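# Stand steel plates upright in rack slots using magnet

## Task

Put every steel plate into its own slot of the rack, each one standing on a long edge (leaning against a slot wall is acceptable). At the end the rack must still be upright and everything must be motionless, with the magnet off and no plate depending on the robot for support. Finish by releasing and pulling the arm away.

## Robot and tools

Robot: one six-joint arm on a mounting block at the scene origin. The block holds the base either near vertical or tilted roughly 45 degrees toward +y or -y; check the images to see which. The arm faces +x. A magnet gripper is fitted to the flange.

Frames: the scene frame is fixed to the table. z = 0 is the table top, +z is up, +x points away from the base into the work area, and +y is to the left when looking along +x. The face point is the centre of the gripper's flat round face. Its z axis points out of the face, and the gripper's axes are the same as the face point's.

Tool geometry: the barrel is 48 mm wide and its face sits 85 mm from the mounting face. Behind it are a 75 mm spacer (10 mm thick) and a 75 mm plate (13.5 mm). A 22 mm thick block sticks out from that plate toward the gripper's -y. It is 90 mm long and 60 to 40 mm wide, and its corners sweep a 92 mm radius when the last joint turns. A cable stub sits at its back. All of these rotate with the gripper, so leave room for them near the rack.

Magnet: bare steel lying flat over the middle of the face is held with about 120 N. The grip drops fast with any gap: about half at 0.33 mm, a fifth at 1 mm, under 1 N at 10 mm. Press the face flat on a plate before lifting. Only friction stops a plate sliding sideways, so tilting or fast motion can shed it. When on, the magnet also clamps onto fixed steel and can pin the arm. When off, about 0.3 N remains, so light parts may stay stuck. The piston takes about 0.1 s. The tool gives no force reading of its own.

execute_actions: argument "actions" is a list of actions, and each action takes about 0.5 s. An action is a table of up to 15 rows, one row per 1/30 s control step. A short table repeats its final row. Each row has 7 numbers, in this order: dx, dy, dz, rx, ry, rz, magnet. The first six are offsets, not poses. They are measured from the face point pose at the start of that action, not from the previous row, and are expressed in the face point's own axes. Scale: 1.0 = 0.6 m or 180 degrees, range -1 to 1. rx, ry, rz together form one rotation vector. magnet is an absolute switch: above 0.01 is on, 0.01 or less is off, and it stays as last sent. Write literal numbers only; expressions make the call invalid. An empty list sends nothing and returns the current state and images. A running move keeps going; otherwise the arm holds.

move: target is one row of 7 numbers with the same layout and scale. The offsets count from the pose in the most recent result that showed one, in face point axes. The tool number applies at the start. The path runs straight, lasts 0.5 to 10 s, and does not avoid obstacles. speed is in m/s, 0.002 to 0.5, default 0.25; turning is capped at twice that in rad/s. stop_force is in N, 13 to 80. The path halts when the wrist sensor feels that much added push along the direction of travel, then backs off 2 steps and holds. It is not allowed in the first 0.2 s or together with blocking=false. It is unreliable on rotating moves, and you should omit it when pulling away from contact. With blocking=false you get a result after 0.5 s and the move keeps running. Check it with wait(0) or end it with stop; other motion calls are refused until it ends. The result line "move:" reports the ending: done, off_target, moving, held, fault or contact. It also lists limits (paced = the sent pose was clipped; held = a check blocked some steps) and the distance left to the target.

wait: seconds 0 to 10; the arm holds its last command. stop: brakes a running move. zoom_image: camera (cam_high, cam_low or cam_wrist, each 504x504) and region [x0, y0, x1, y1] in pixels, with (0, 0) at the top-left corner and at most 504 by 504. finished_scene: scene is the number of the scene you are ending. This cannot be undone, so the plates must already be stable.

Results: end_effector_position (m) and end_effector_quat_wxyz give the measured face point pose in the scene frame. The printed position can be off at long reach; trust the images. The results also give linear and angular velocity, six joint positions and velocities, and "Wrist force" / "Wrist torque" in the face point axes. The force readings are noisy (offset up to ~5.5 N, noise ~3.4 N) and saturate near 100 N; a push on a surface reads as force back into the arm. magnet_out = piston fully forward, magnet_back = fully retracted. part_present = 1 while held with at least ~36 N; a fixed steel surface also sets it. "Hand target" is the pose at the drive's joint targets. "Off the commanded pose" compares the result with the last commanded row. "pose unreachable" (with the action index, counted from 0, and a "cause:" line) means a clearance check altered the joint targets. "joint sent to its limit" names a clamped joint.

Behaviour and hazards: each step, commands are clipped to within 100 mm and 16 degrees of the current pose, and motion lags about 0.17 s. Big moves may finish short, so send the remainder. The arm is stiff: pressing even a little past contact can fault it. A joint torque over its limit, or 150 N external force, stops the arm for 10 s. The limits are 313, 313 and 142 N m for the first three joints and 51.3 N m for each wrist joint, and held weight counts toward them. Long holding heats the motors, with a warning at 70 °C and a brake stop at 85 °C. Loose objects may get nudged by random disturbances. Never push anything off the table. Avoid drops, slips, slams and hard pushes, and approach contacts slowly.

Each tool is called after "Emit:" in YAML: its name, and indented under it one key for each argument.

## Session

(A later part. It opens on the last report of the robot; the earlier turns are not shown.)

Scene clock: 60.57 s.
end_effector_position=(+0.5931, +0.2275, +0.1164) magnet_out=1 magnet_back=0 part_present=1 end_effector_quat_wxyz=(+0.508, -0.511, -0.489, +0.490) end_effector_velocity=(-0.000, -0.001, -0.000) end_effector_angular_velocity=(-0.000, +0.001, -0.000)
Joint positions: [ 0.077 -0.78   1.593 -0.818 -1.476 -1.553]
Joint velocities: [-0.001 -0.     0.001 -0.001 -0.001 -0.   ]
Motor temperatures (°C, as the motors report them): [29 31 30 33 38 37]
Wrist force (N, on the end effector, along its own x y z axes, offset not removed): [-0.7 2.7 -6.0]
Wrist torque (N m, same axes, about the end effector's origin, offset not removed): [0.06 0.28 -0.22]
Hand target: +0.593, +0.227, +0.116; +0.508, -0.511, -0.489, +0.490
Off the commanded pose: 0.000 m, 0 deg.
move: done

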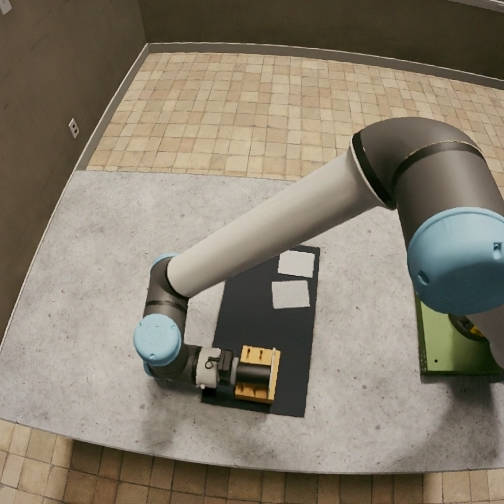

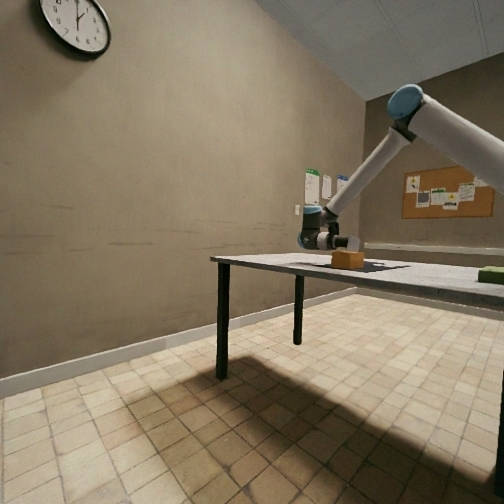

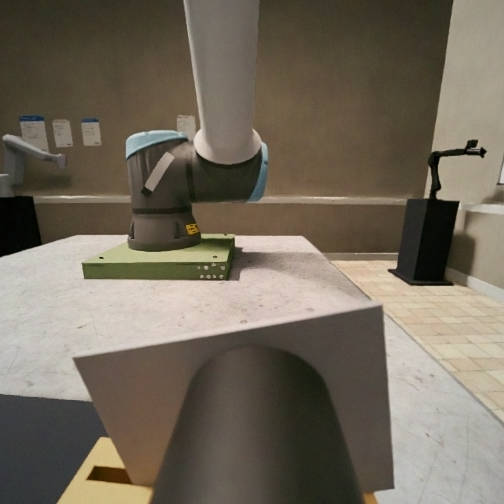

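Emit:
execute_actions:
  actions:
    - [[0,0,0,0,0,0,0]]
    - [[0,0,0,0,0,0,0]]
    - [[0,0,0,0,0,0,0]]

Scene clock: 67.83 s.
end_effector_position=(+0.5931, +0.2274, +0.1164) magnet_out=0 magnet_back=1 part_present=0 end_effector_quat_wxyz=(+0.508, -0.512, -0.489, +0.490) end_effector_velocity=(-0.000, -0.000, +0.000) end_effector_angular_velocity=(+0.000, +0.000, +0.001)
Joint positions: [ 0.077 -0.78   1.593 -0.818 -1.476 -1.553]
Joint velocities: [ 0.    -0.    -0.     0.    -0.001 -0.   ]
Motor temperatures (°C, as the motors report them): [29 31 30 33 38 37]
Wrist force (N, on the end effector, along its own x y z axes, offset not removed): [0.5 -0.1 -1.7]
Wrist torque (N m, same axes, about the end effector's origin, offset not removed): [-0.03 0.15 -0.10]
Hand target: +0.593, +0.227, +0.116; +0.508, -0.512, -0.489, +0.490
Off the commanded pose: 0.000 m, 0 deg.

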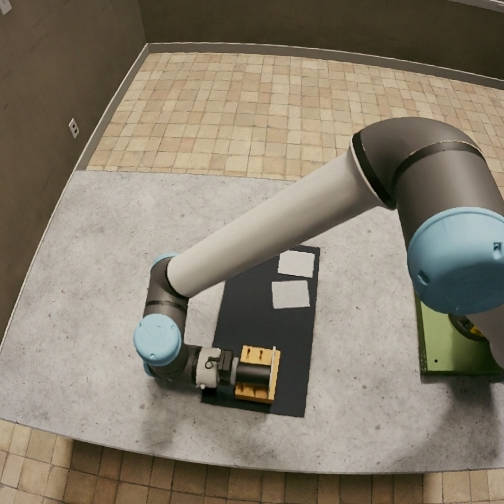

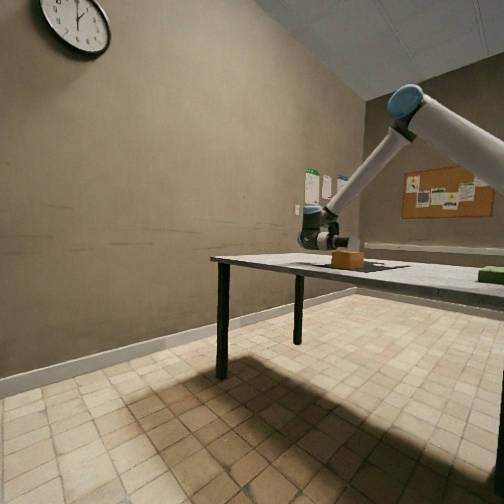

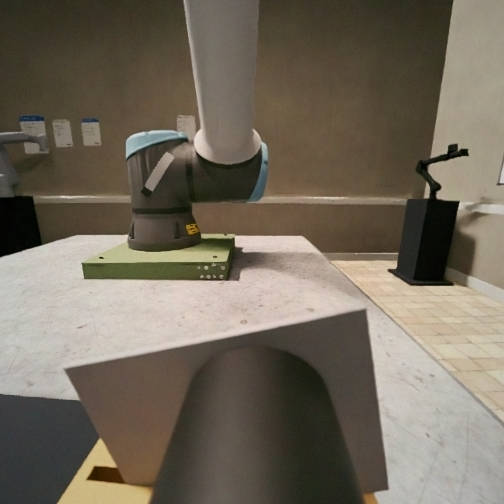

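Still caught at the right; regrip and drag another 6 mm.

Emit:
move:
  target: [-0.01,0,0,0,0,0,1]
  speed: 0.005

Emit:
execute_actions:
  actions:
    - [[0,0,0,0,0,0,0]]
    - [[0,0,0,0,0,0,0]]
    - [[0,0,0,0,0,0,0]]

Scene clock: 70.97 s.
end_effector_position=(+0.5929, +0.2215, +0.1164) magnet_out=1 magnet_back=0 part_present=1 end_effector_quat_wxyz=(+0.508, -0.511, -0.489, +0.490) end_effector_velocity=(-0.000, -0.001, -0.000) end_effector_angular_velocity=(-0.001, +0.000, -0.000)
Joint positions: [ 0.07  -0.782  1.598 -0.82  -1.483 -1.553]
Joint velocities: [-0.001 -0.     0.001 -0.001 -0.001  0.001]
Motor temperatures (°C, as the motors report them): [29 31 30 33 38 37]
Wrist force (N, on the end effector, along its own x y z axes, offset not removed): [2.2 -3.0 7.8]
Wrist torque (N m, same axes, about the end effector's origin, offset not removed): [-0.36 0.10 -0.08]
Hand target: +0.593, +0.221, +0.116; +0.508, -0.511, -0.489, +0.490
Off the commanded pose: 0.000 m, 0 deg.
move: done

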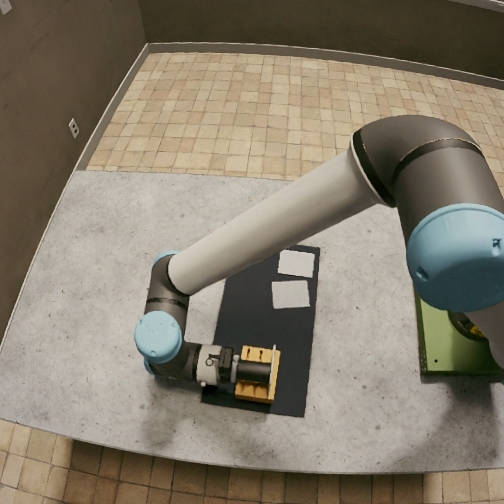

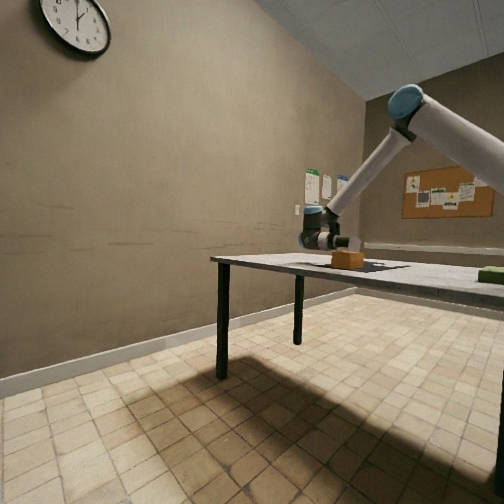

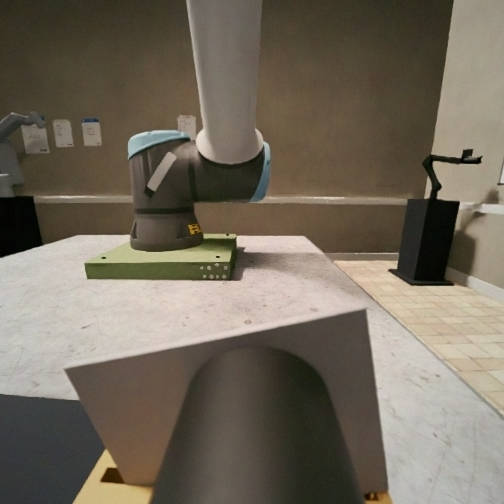

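Scene clock: 72.47 s.
end_effector_position=(+0.5929, +0.2215, +0.1164) magnet_out=0 magnet_back=1 part_present=0 end_effector_quat_wxyz=(+0.508, -0.512, -0.489, +0.490) end_effector_velocity=(+0.000, -0.001, -0.000) end_effector_angular_velocity=(+0.001, +0.000, -0.002)
Joint positions: [ 0.07  -0.782  1.598 -0.82  -1.483 -1.553]
Joint velocities: [-0.001  0.     0.    -0.     0.001 -0.001]
Motor temperatures (°C, as the motors report them): [29 31 30 33 38 37]
Wrist force (N, on the end effector, along its own x y z axes, offset not removed): [0.4 2.1 -0.4]
Wrist torque (N m, same axes, about the end effector's origin, offset not removed): [0.09 0.27 0.06]
Hand target: +0.593, +0.221, +0.116; +0.508, -0.512, -0.489, +0.490
Off the commanded pose: 0.000 m, 0 deg.

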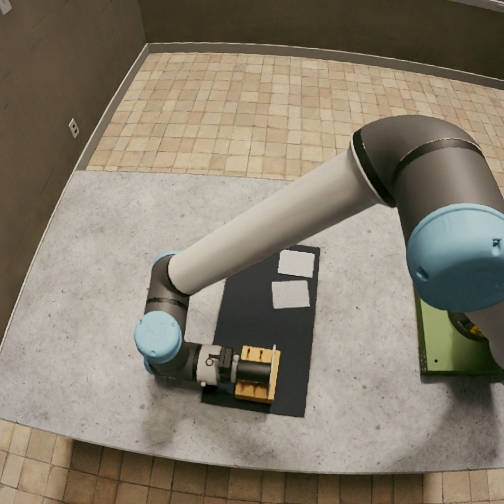

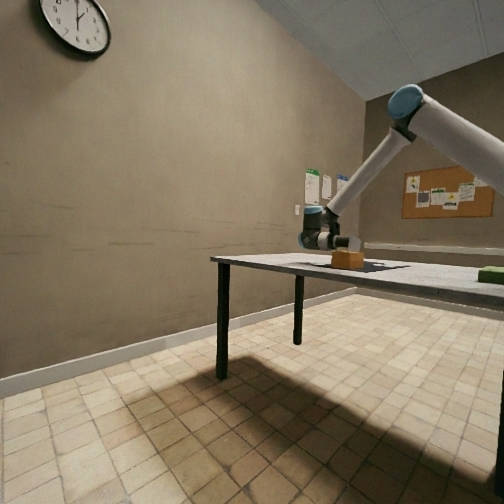

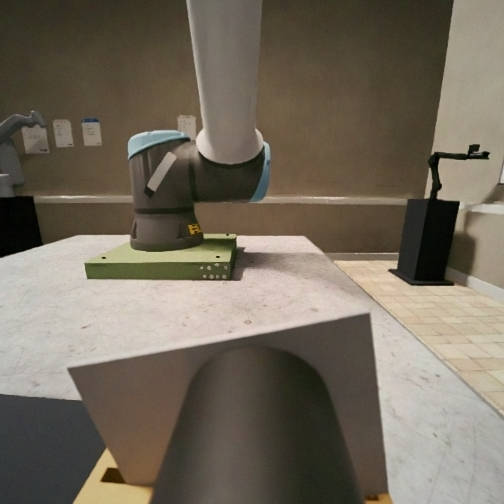

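Emit:
zoom_image:
  camera: "cam_high"
  region: [222,338,292,408]

Region (222, 338, 292, 408) of cam_high's 504x504 image, scaled by 7.200, with more detail than that image has.

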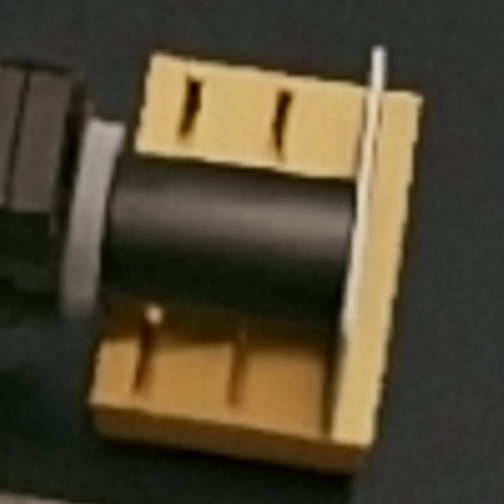

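Emit:
move:
  target: [0,0,-0.002,0,0,0,1]
  speed: 0.003

Scene clock: 76.07 s.
end_effector_position=(+0.5940, +0.2214, +0.1164) magnet_out=1 magnet_back=0 part_present=1 end_effector_quat_wxyz=(+0.508, -0.512, -0.489, +0.490) end_effector_velocity=(+0.001, -0.000, +0.000) end_effector_angular_velocity=(-0.000, -0.000, +0.002)
Joint positions: [ 0.07  -0.781  1.595 -0.818 -1.483 -1.553]
Joint velocities: [ 0.     0.    -0.002  0.001 -0.001  0.   ]
Motor temperatures (°C, as the motors report them): [29 31 30 33 38 37]
Wrist force (N, on the end effector, along its own x y z axes, offset not removed): [-2.7 1.8 3.3]
Wrist torque (N m, same axes, about the end effector's origin, offset not removed): [0.26 0.44 0.03]
Hand target: +0.594, +0.221, +0.116; +0.508, -0.512, -0.489, +0.490
Off the commanded pose: 0.000 m, 0 deg.
move: done

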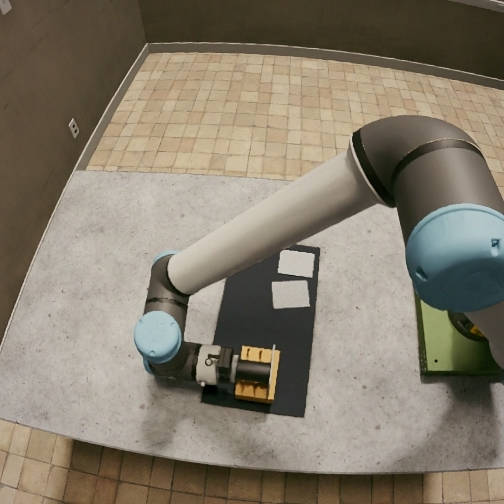

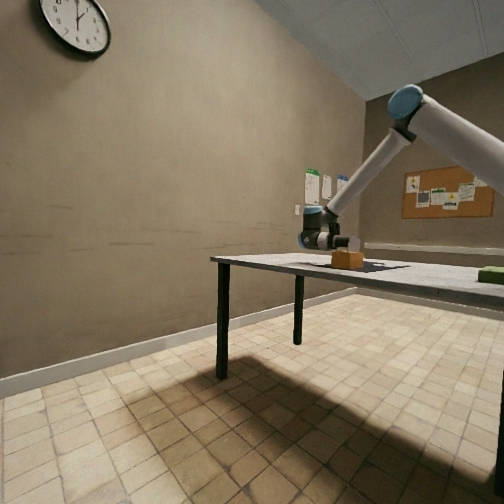

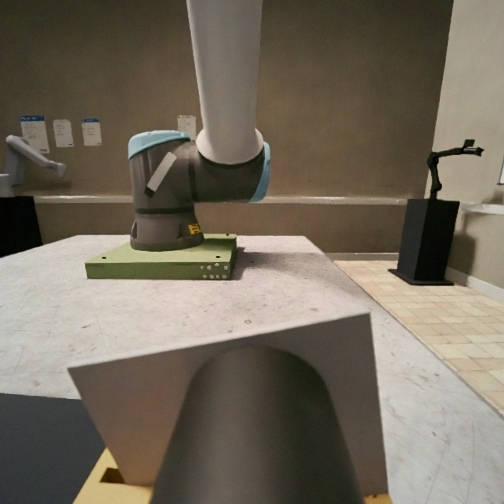

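Emit:
execute_actions:
  actions:
    - [[0,0,0,0,0,0,0]]
    - [[0,0,0,0,0,0,0]]
    - [[0,0,0,0,0,0,0]]

Scene clock: 78.80 s.
end_effector_position=(+0.5941, +0.2214, +0.1164) magnet_out=0 magnet_back=1 part_present=0 end_effector_quat_wxyz=(+0.508, -0.512, -0.489, +0.490) end_effector_velocity=(+0.000, -0.001, +0.000) end_effector_angular_velocity=(-0.000, -0.001, -0.003)
Joint positions: [ 0.07  -0.78   1.595 -0.818 -1.483 -1.553]
Joint velocities: [-0.001 -0.     0.    -0.     0.001  0.   ]
Motor temperatures (°C, as the motors report them): [29 31 30 33 38 37]
Wrist force (N, on the end effector, along its own x y z axes, offset not removed): [2.0 3.8 -1.1]
Wrist torque (N m, same axes, about the end effector's origin, offset not removed): [0.41 -0.17 0.12]
Hand target: +0.594, +0.221, +0.116; +0.508, -0.512, -0.489, +0.490
Off the commanded pose: 0.000 m, 0 deg.

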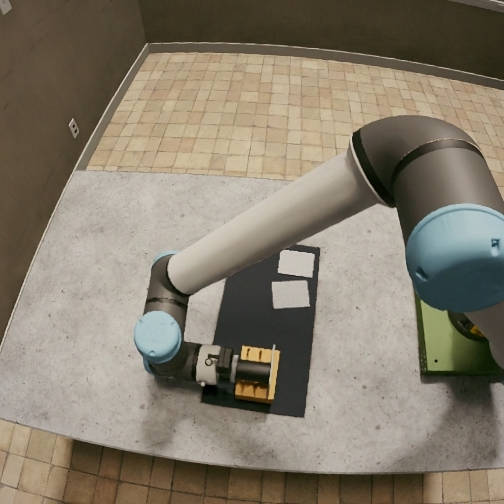

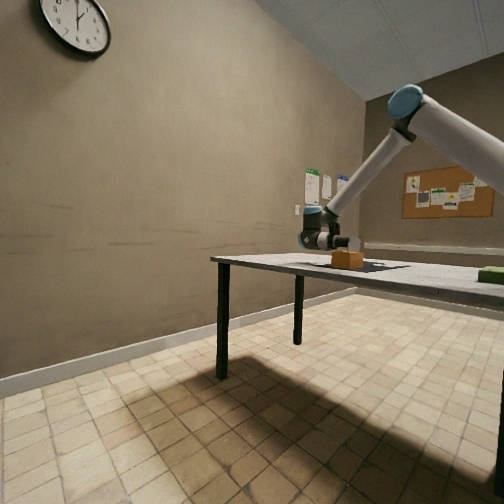

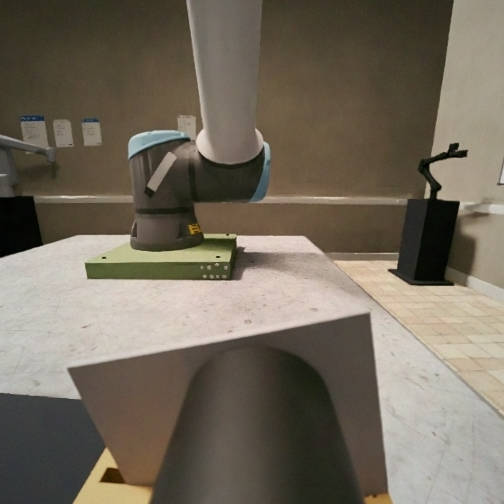

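Emit:
move:
  target: [0,0,-0.015,0,0,0,0]
  speed: 0.03

Emit:
move:
  target: [0,-0.22,0,0,0,0,0]
  speed: 0.15

Scene clock: 80.93 s.
end_effector_position=(+0.6029, +0.2211, +0.1164) magnet_out=0 magnet_back=1 part_present=0 end_effector_quat_wxyz=(+0.508, -0.512, -0.489, +0.490) end_effector_velocity=(+0.003, -0.000, +0.000) end_effector_angular_velocity=(+0.000, -0.001, +0.001)
Joint positions: [ 0.069 -0.771  1.574 -0.807 -1.484 -1.553]
Joint velocities: [-0.     0.002 -0.006  0.002 -0.001 -0.   ]
Motor temperatures (°C, as the motors report them): [29 31 30 33 38 37]
Wrist force (N, on the end effector, along its own x y z axes, offset not removed): [-3.6 3.3 0.0]
Wrist torque (N m, same axes, about the end effector's origin, offset not removed): [0.39 0.38 0.02]
Hand target: +0.603, +0.221, +0.116; +0.508, -0.512, -0.489, +0.490
Off the commanded pose: 0.000 m, 0 deg.
move: done

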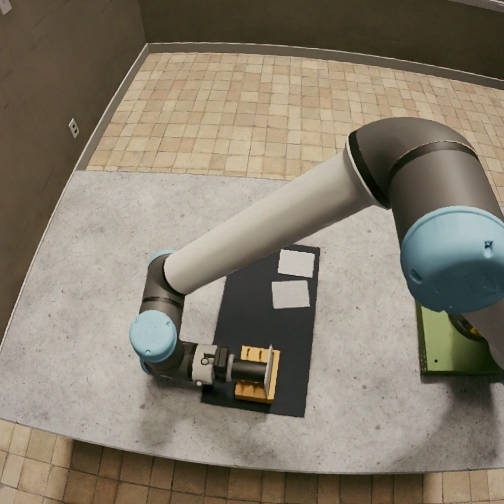

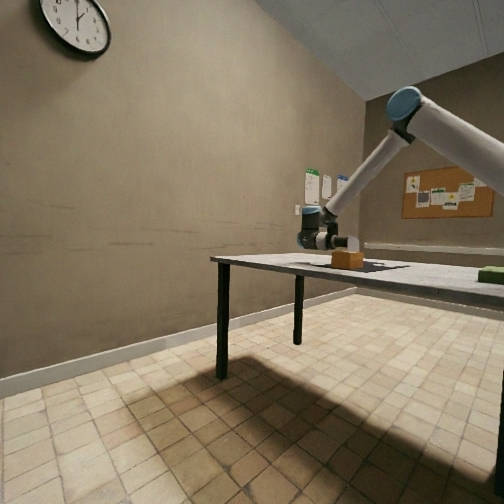

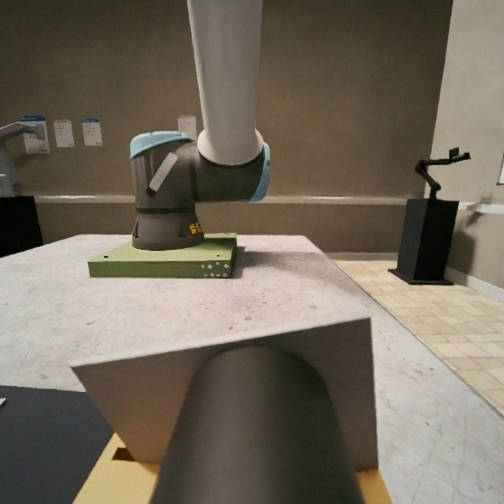

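Scene clock: 82.37 s.
end_effector_position=(+0.6027, +0.2215, +0.2481) magnet_out=0 magnet_back=1 part_present=0 end_effector_quat_wxyz=(+0.508, -0.512, -0.489, +0.490) end_effector_velocity=(+0.000, +0.000, +0.002) end_effector_angular_velocity=(+0.000, -0.001, +0.001)
Joint positions: [ 0.071 -0.912  1.543 -0.635 -1.481 -1.553]
Joint velocities: [ 0.001 -0.002 -0.002  0.003 -0.    -0.   ]
Motor temperatures (°C, as the motors report them): [29 31 30 33 38 37]
Wrist force (N, on the end effector, along its own x y z axes, offset not removed): [-0.3 0.4 0.2]
Wrist torque (N m, same axes, about the end effector's origin, offset not removed): [0.14 0.21 -0.23]
Hand target: +0.603, +0.221, +0.248; +0.508, -0.512, -0.489, +0.490
Off the commanded pose: 0.000 m, 0 deg.
move: done

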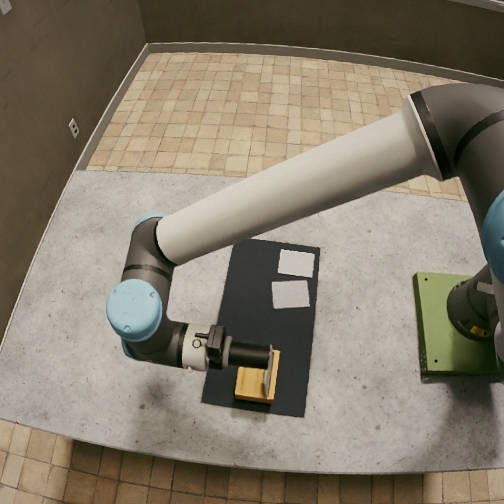

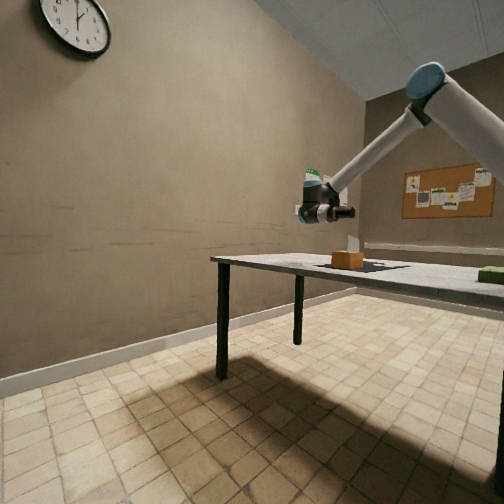

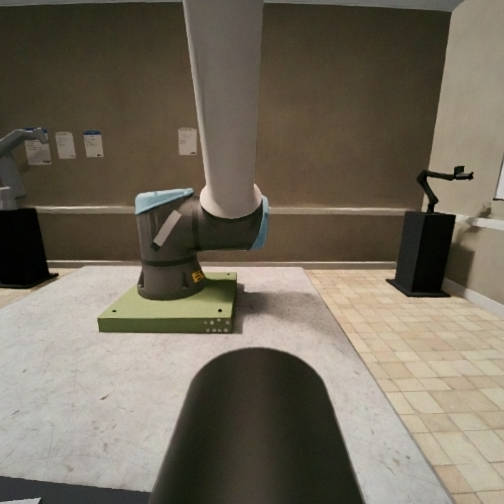

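Emit:
move:
  target: [0,0,0,-0.389,0.375,0.374,0]

Scene clock: 88.57 s.
end_effector_position=(+0.6026, +0.2215, +0.2480) magnet_out=0 magnet_back=1 part_present=0 end_effector_quat_wxyz=(-0.002, +1.000, +0.001, -0.001) end_effector_velocity=(+0.000, +0.000, -0.000) end_effector_angular_velocity=(-0.009, -0.007, -0.006)
Joint positions: [ 0.108 -1.481  2.16  -2.248 -1.581  0.084]
Joint velocities: [ 0.004  0.     0.002 -0.009 -0.01   0.01 ]
Motor temperatures (°C, as the motors report them): [29 31 30 33 38 37]
Wrist force (N, on the end effector, along its own x y z axes, offset not removed): [8.2 0.3 -7.9]
Wrist torque (N m, same axes, about the end effector's origin, offset not removed): [0.10 -1.06 -0.08]
Hand target: +0.603, +0.221, +0.248; -0.001, +1.000, +0.001, -0.001
Off the commanded pose: 0.000 m, 0 deg.
move: done

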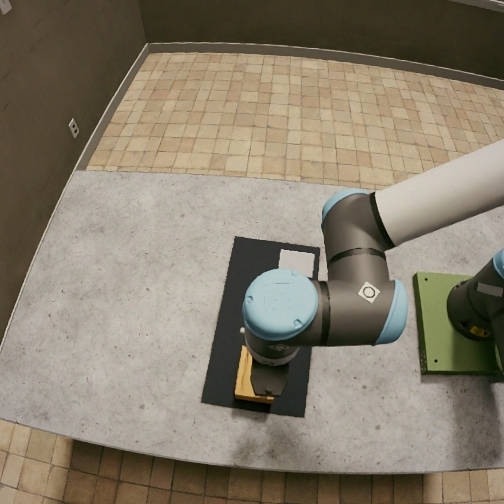

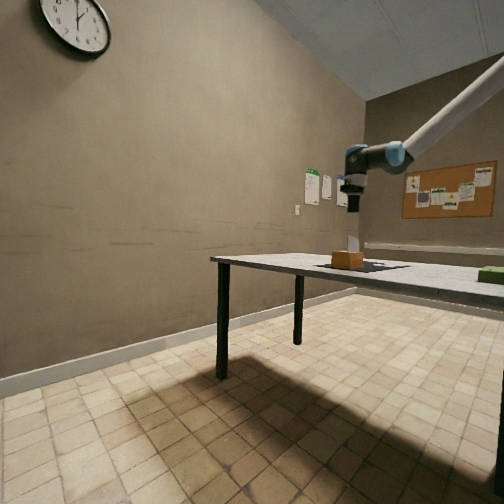

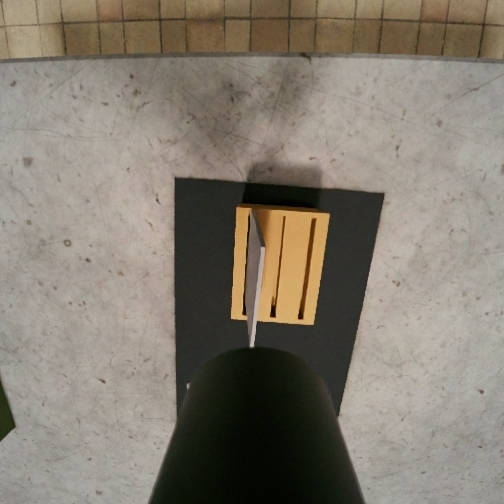

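Emit:
zoom_image:
  camera: "cam_wrist"
  region: [220,195,340,350]

Region (220, 195, 340, 350) of cam_wrist's 504x504 image, scaled by 3.252, with more detail than that image has; it fills the left 390 columns of this view, and the rest is white.

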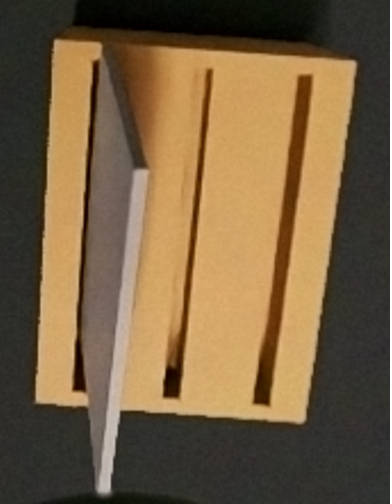

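Emit:
move:
  target: [0,0,0,0.405,-0.352,-0.352,0]

Scene clock: 96.97 s.
end_effector_position=(+0.6027, +0.2215, +0.2481) magnet_out=0 magnet_back=1 part_present=0 end_effector_quat_wxyz=(+0.534, -0.532, -0.465, +0.464) end_effector_velocity=(-0.000, -0.000, -0.000) end_effector_angular_velocity=(+0.008, +0.007, +0.005)
Joint positions: [ 0.045 -0.92   1.56  -0.641 -1.41  -1.559]
Joint velocities: [ 0.001  0.003 -0.002  0.007 -0.004 -0.009]
Motor temperatures (°C, as the motors report them): [29 31 30 33 38 37]
Wrist force (N, on the end effector, along its own x y z axes, offset not removed): [-1.1 3.2 -0.2]
Wrist torque (N m, same axes, about the end effector's origin, offset not removed): [0.03 0.03 -0.07]
Hand target: +0.603, +0.221, +0.248; +0.534, -0.532, -0.465, +0.465
Off the commanded pose: 0.000 m, 0 deg.
move: done

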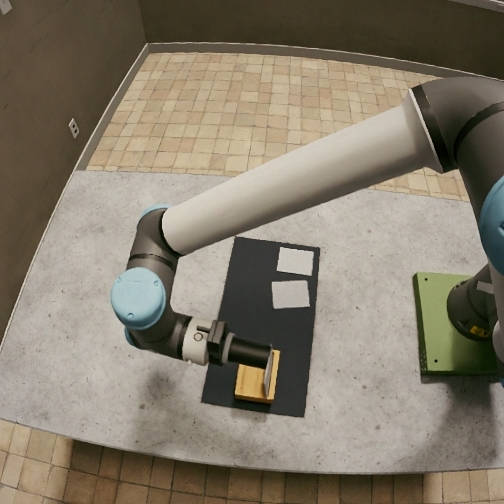

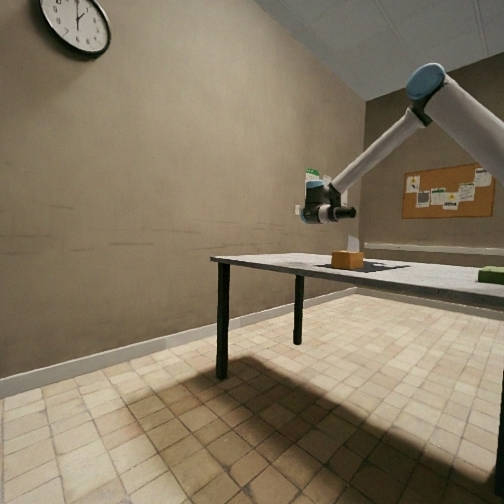

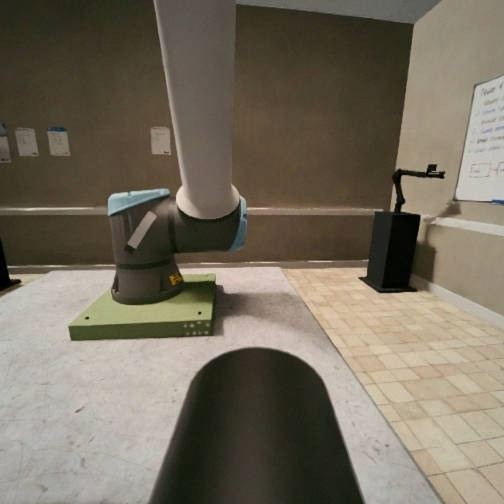

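Emit:
move:
  target: [0,0.2,0,0,0,0,0]
  speed: 0.1

Scene clock: 112.07 s.
end_effector_position=(+0.6021, +0.2216, +0.1679) magnet_out=0 magnet_back=1 part_present=0 end_effector_quat_wxyz=(+0.535, -0.531, -0.464, +0.466) end_effector_velocity=(+0.000, +0.001, +0.000) end_effector_angular_velocity=(-0.000, -0.000, -0.001)
Joint positions: [ 0.044 -0.836  1.585 -0.746 -1.412 -1.56 ]
Joint velocities: [ 0.001 -0.    -0.     0.     0.002  0.   ]
Motor temperatures (°C, as the motors report them): [29 31 30 33 38 37]
Wrist force (N, on the end effector, along its own x y z axes, offset not removed): [-1.6 -27.2 -9.3]
Wrist torque (N m, same axes, about the end effector's origin, offset not removed): [-0.18 -0.29 -0.15]
Hand target: +0.602, +0.222, +0.168; +0.535, -0.531, -0.464, +0.466
Off the commanded pose: 0.040 m, 0 deg.
FORCE FAULT: contact force on the arm reached its limit, and the arm stopped for 10 seconds. The contact can be on any part of the arm, not only on its tool. That time counts as 20 of the actions that you can send in this scene. The arm's remaining commands of this call were not run. The arm holds still and accepts commands again. Move the arm away from the contact; if what it grips holds it there, let go first. Pushing or pulling that hard again can fault the arm again.
move: fault

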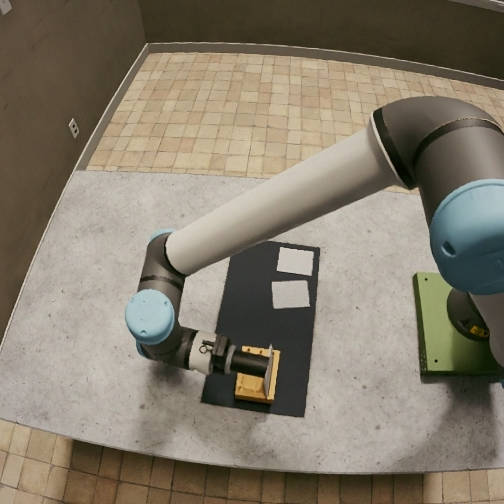

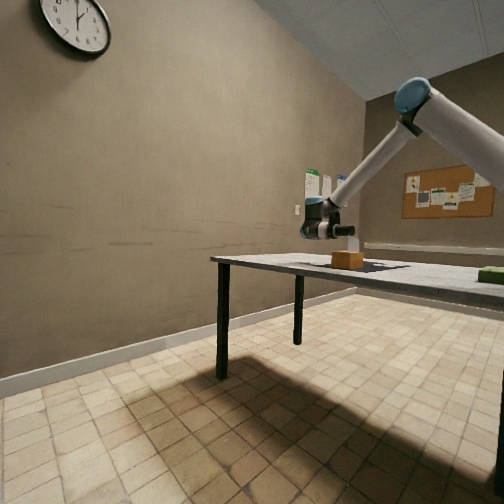

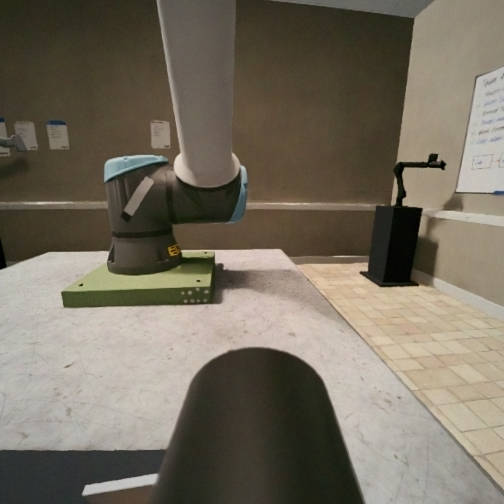

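Barrel hit the plate's top (it leans toward +x). Back off further, then descend.

Emit:
move:
  target: [0,-0.01,-0.035,0,0,0,0]
  speed: 0.03

Emit:
move:
  target: [0,0.075,0,0,0,0,0]
  speed: 0.05

Scene clock: 114.63 s.
end_effector_position=(+0.6227, +0.2188, +0.1737) magnet_out=0 magnet_back=1 part_present=0 end_effector_quat_wxyz=(+0.535, -0.531, -0.464, +0.466) end_effector_velocity=(+0.002, -0.001, +0.001) end_effector_angular_velocity=(-0.000, +0.001, +0.002)
Joint positions: [ 0.041 -0.818  1.536 -0.715 -1.415 -1.56 ]
Joint velocities: [-0.001  0.002 -0.006  0.004 -0.003  0.   ]
Motor temperatures (°C, as the motors report them): [29 31 30 33 38 37]
Wrist force (N, on the end effector, along its own x y z axes, offset not removed): [0.5 1.3 -1.3]
Wrist torque (N m, same axes, about the end effector's origin, offset not removed): [-0.01 0.03 -0.34]
Hand target: +0.623, +0.219, +0.174; +0.535, -0.531, -0.464, +0.466
Off the commanded pose: 0.000 m, 0 deg.
move: done

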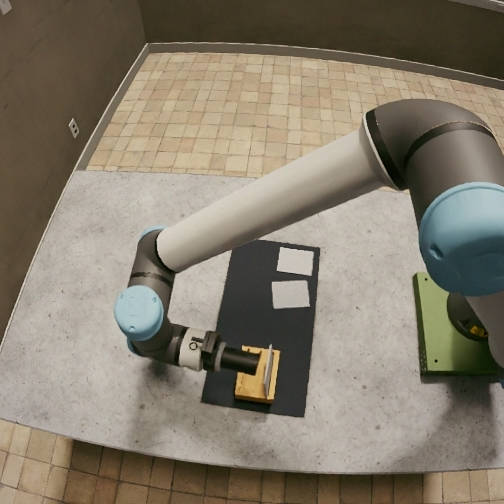

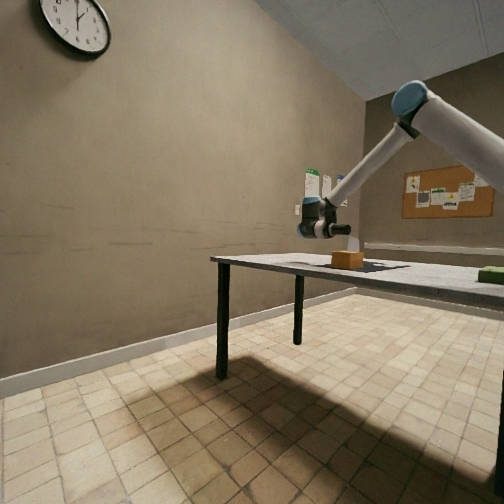

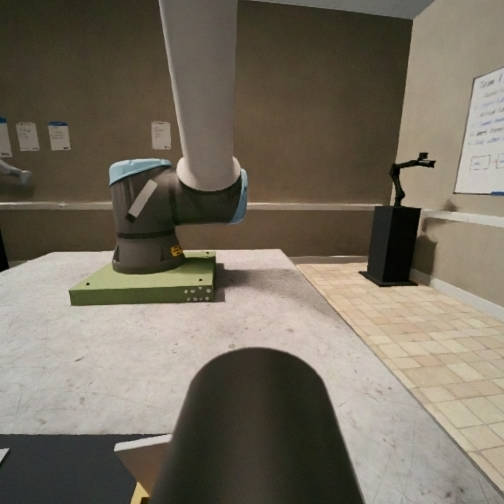

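Scene clock: 115.93 s.
end_effector_position=(+0.6224, +0.2189, +0.1290) magnet_out=0 magnet_back=1 part_present=0 end_effector_quat_wxyz=(+0.535, -0.531, -0.464, +0.466) end_effector_velocity=(+0.000, +0.000, -0.002) end_effector_angular_velocity=(-0.000, +0.000, -0.001)
Joint positions: [ 0.04  -0.769  1.543 -0.771 -1.416 -1.56 ]
Joint velocities: [ 0.     0.003  0.    -0.003  0.001  0.   ]
Motor temperatures (°C, as the motors report them): [29 31 30 33 38 37]
Wrist force (N, on the end effector, along its own x y z axes, offset not removed): [3.3 6.3 -10.1]
Wrist torque (N m, same axes, about the end effector's origin, offset not removed): [0.75 -0.19 0.01]
Hand target: +0.622, +0.219, +0.129; +0.535, -0.531, -0.464, +0.466
Off the commanded pose: 0.000 m, 0 deg.
move: done

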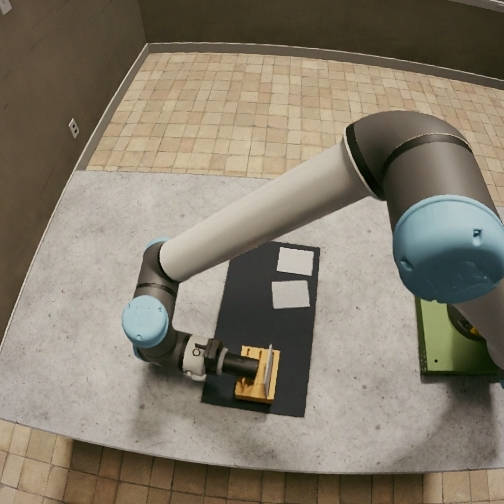

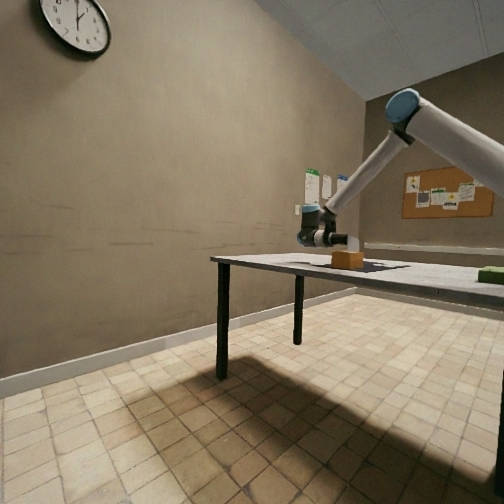

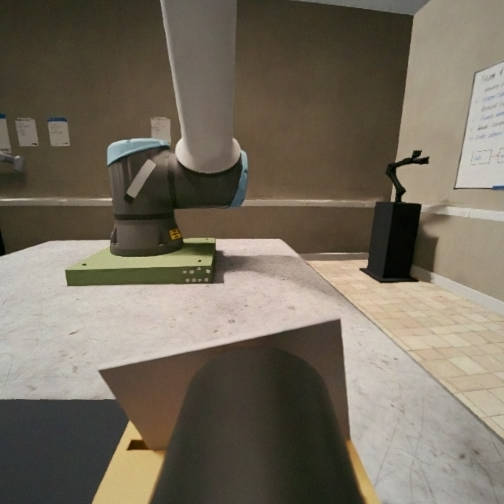

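Advance slowly with magnet on until grip (target face x≈0.595).

Emit:
move:
  target: [0,0,0.046,0,0,0,1]
  speed: 0.01

Scene clock: 119.97 s.
end_effector_position=(+0.5953, +0.2227, +0.1292) magnet_out=1 magnet_back=0 part_present=1 end_effector_quat_wxyz=(+0.535, -0.531, -0.464, +0.466) end_effector_velocity=(-0.002, +0.001, +0.000) end_effector_angular_velocity=(-0.000, -0.001, -0.001)
Joint positions: [ 0.045 -0.799  1.606 -0.803 -1.411 -1.56 ]
Joint velocities: [ 0.001 -0.003  0.005 -0.003  0.001  0.   ]
Motor temperatures (°C, as the motors report them): [29 31 30 33 38 37]
Wrist force (N, on the end effector, along its own x y z axes, offset not removed): [1.6 -21.0 -11.1]
Wrist torque (N m, same axes, about the end effector's origin, offset not removed): [-0.22 -0.48 0.09]
Hand target: +0.595, +0.223, +0.129; +0.535, -0.531, -0.464, +0.466
Off the commanded pose: 0.000 m, 0 deg.
move: done

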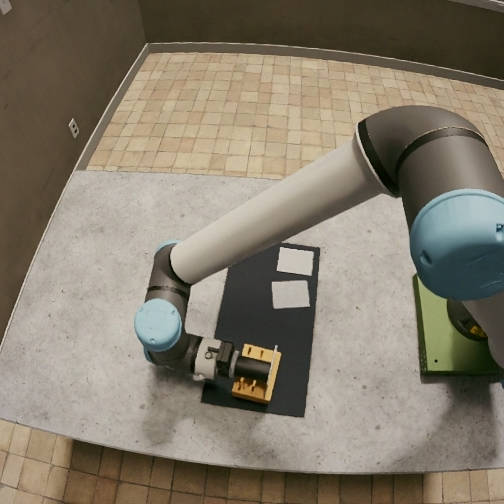

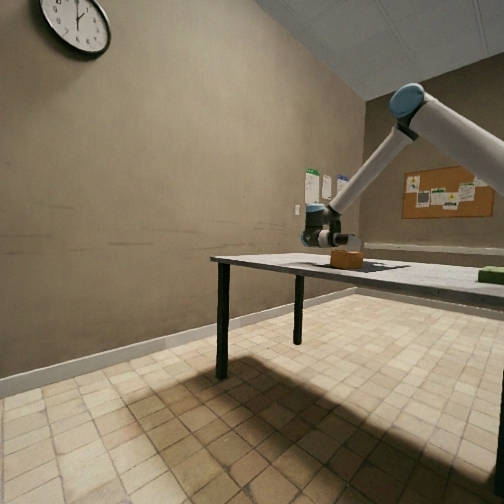

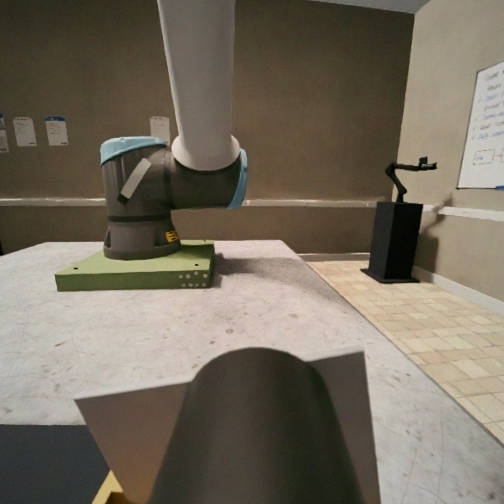

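Emit:
move:
  target: [0,-0.05,0,0,0,0,1]
  speed: 0.02

Emit:
zoom_image:
  camera: "cam_high"
  region: [222,338,292,408]

Scene clock: 124.70 s.
end_effector_position=(+0.5955, +0.2226, +0.1589) magnet_out=1 magnet_back=0 part_present=1 end_effector_quat_wxyz=(+0.535, -0.531, -0.464, +0.466) end_effector_velocity=(-0.000, +0.000, +0.003) end_effector_angular_velocity=(+0.001, -0.001, +0.003)
Joint positions: [ 0.046 -0.833  1.602 -0.765 -1.41  -1.56 ]
Joint velocities: [ 0.001 -0.003 -0.001  0.003 -0.001 -0.001]
Motor temperatures (°C, as the motors report them): [29 31 30 33 38 37]
Wrist force (N, on the end effector, along its own x y z axes, offset not removed): [-2.6 5.7 0.6]
Wrist torque (N m, same axes, about the end effector's origin, offset not removed): [0.31 0.62 -0.16]
Hand target: +0.595, +0.223, +0.159; +0.535, -0.531, -0.464, +0.466
Off the commanded pose: 0.000 m, 0 deg.
move: done

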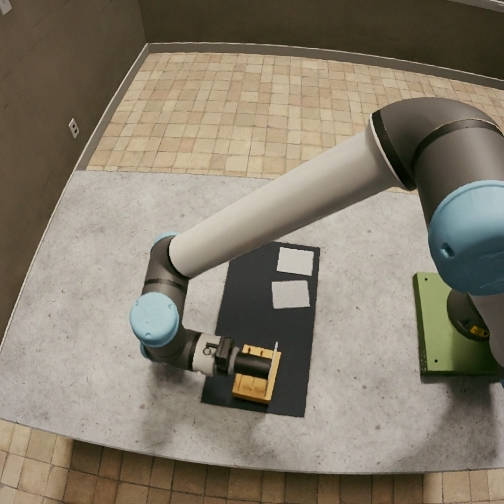

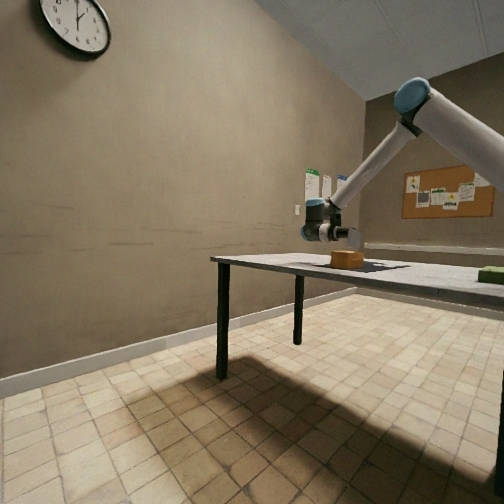

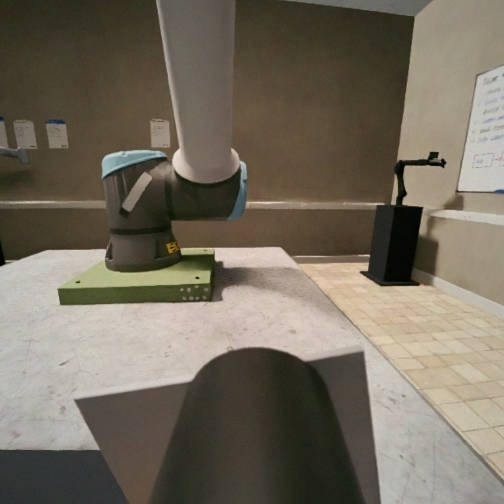

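Region (222, 338, 292, 408) of cam_high's 504x504 image, scaled by 7.200, with more detail than that image has.

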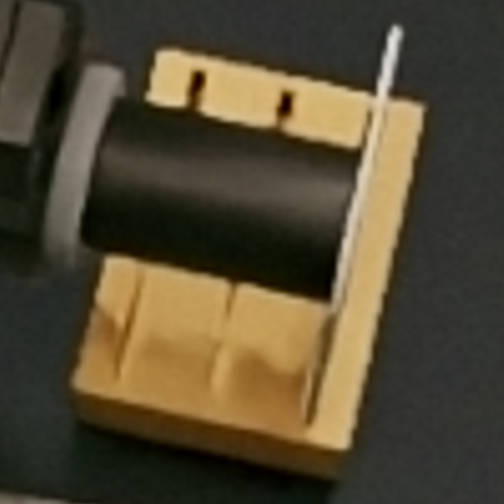

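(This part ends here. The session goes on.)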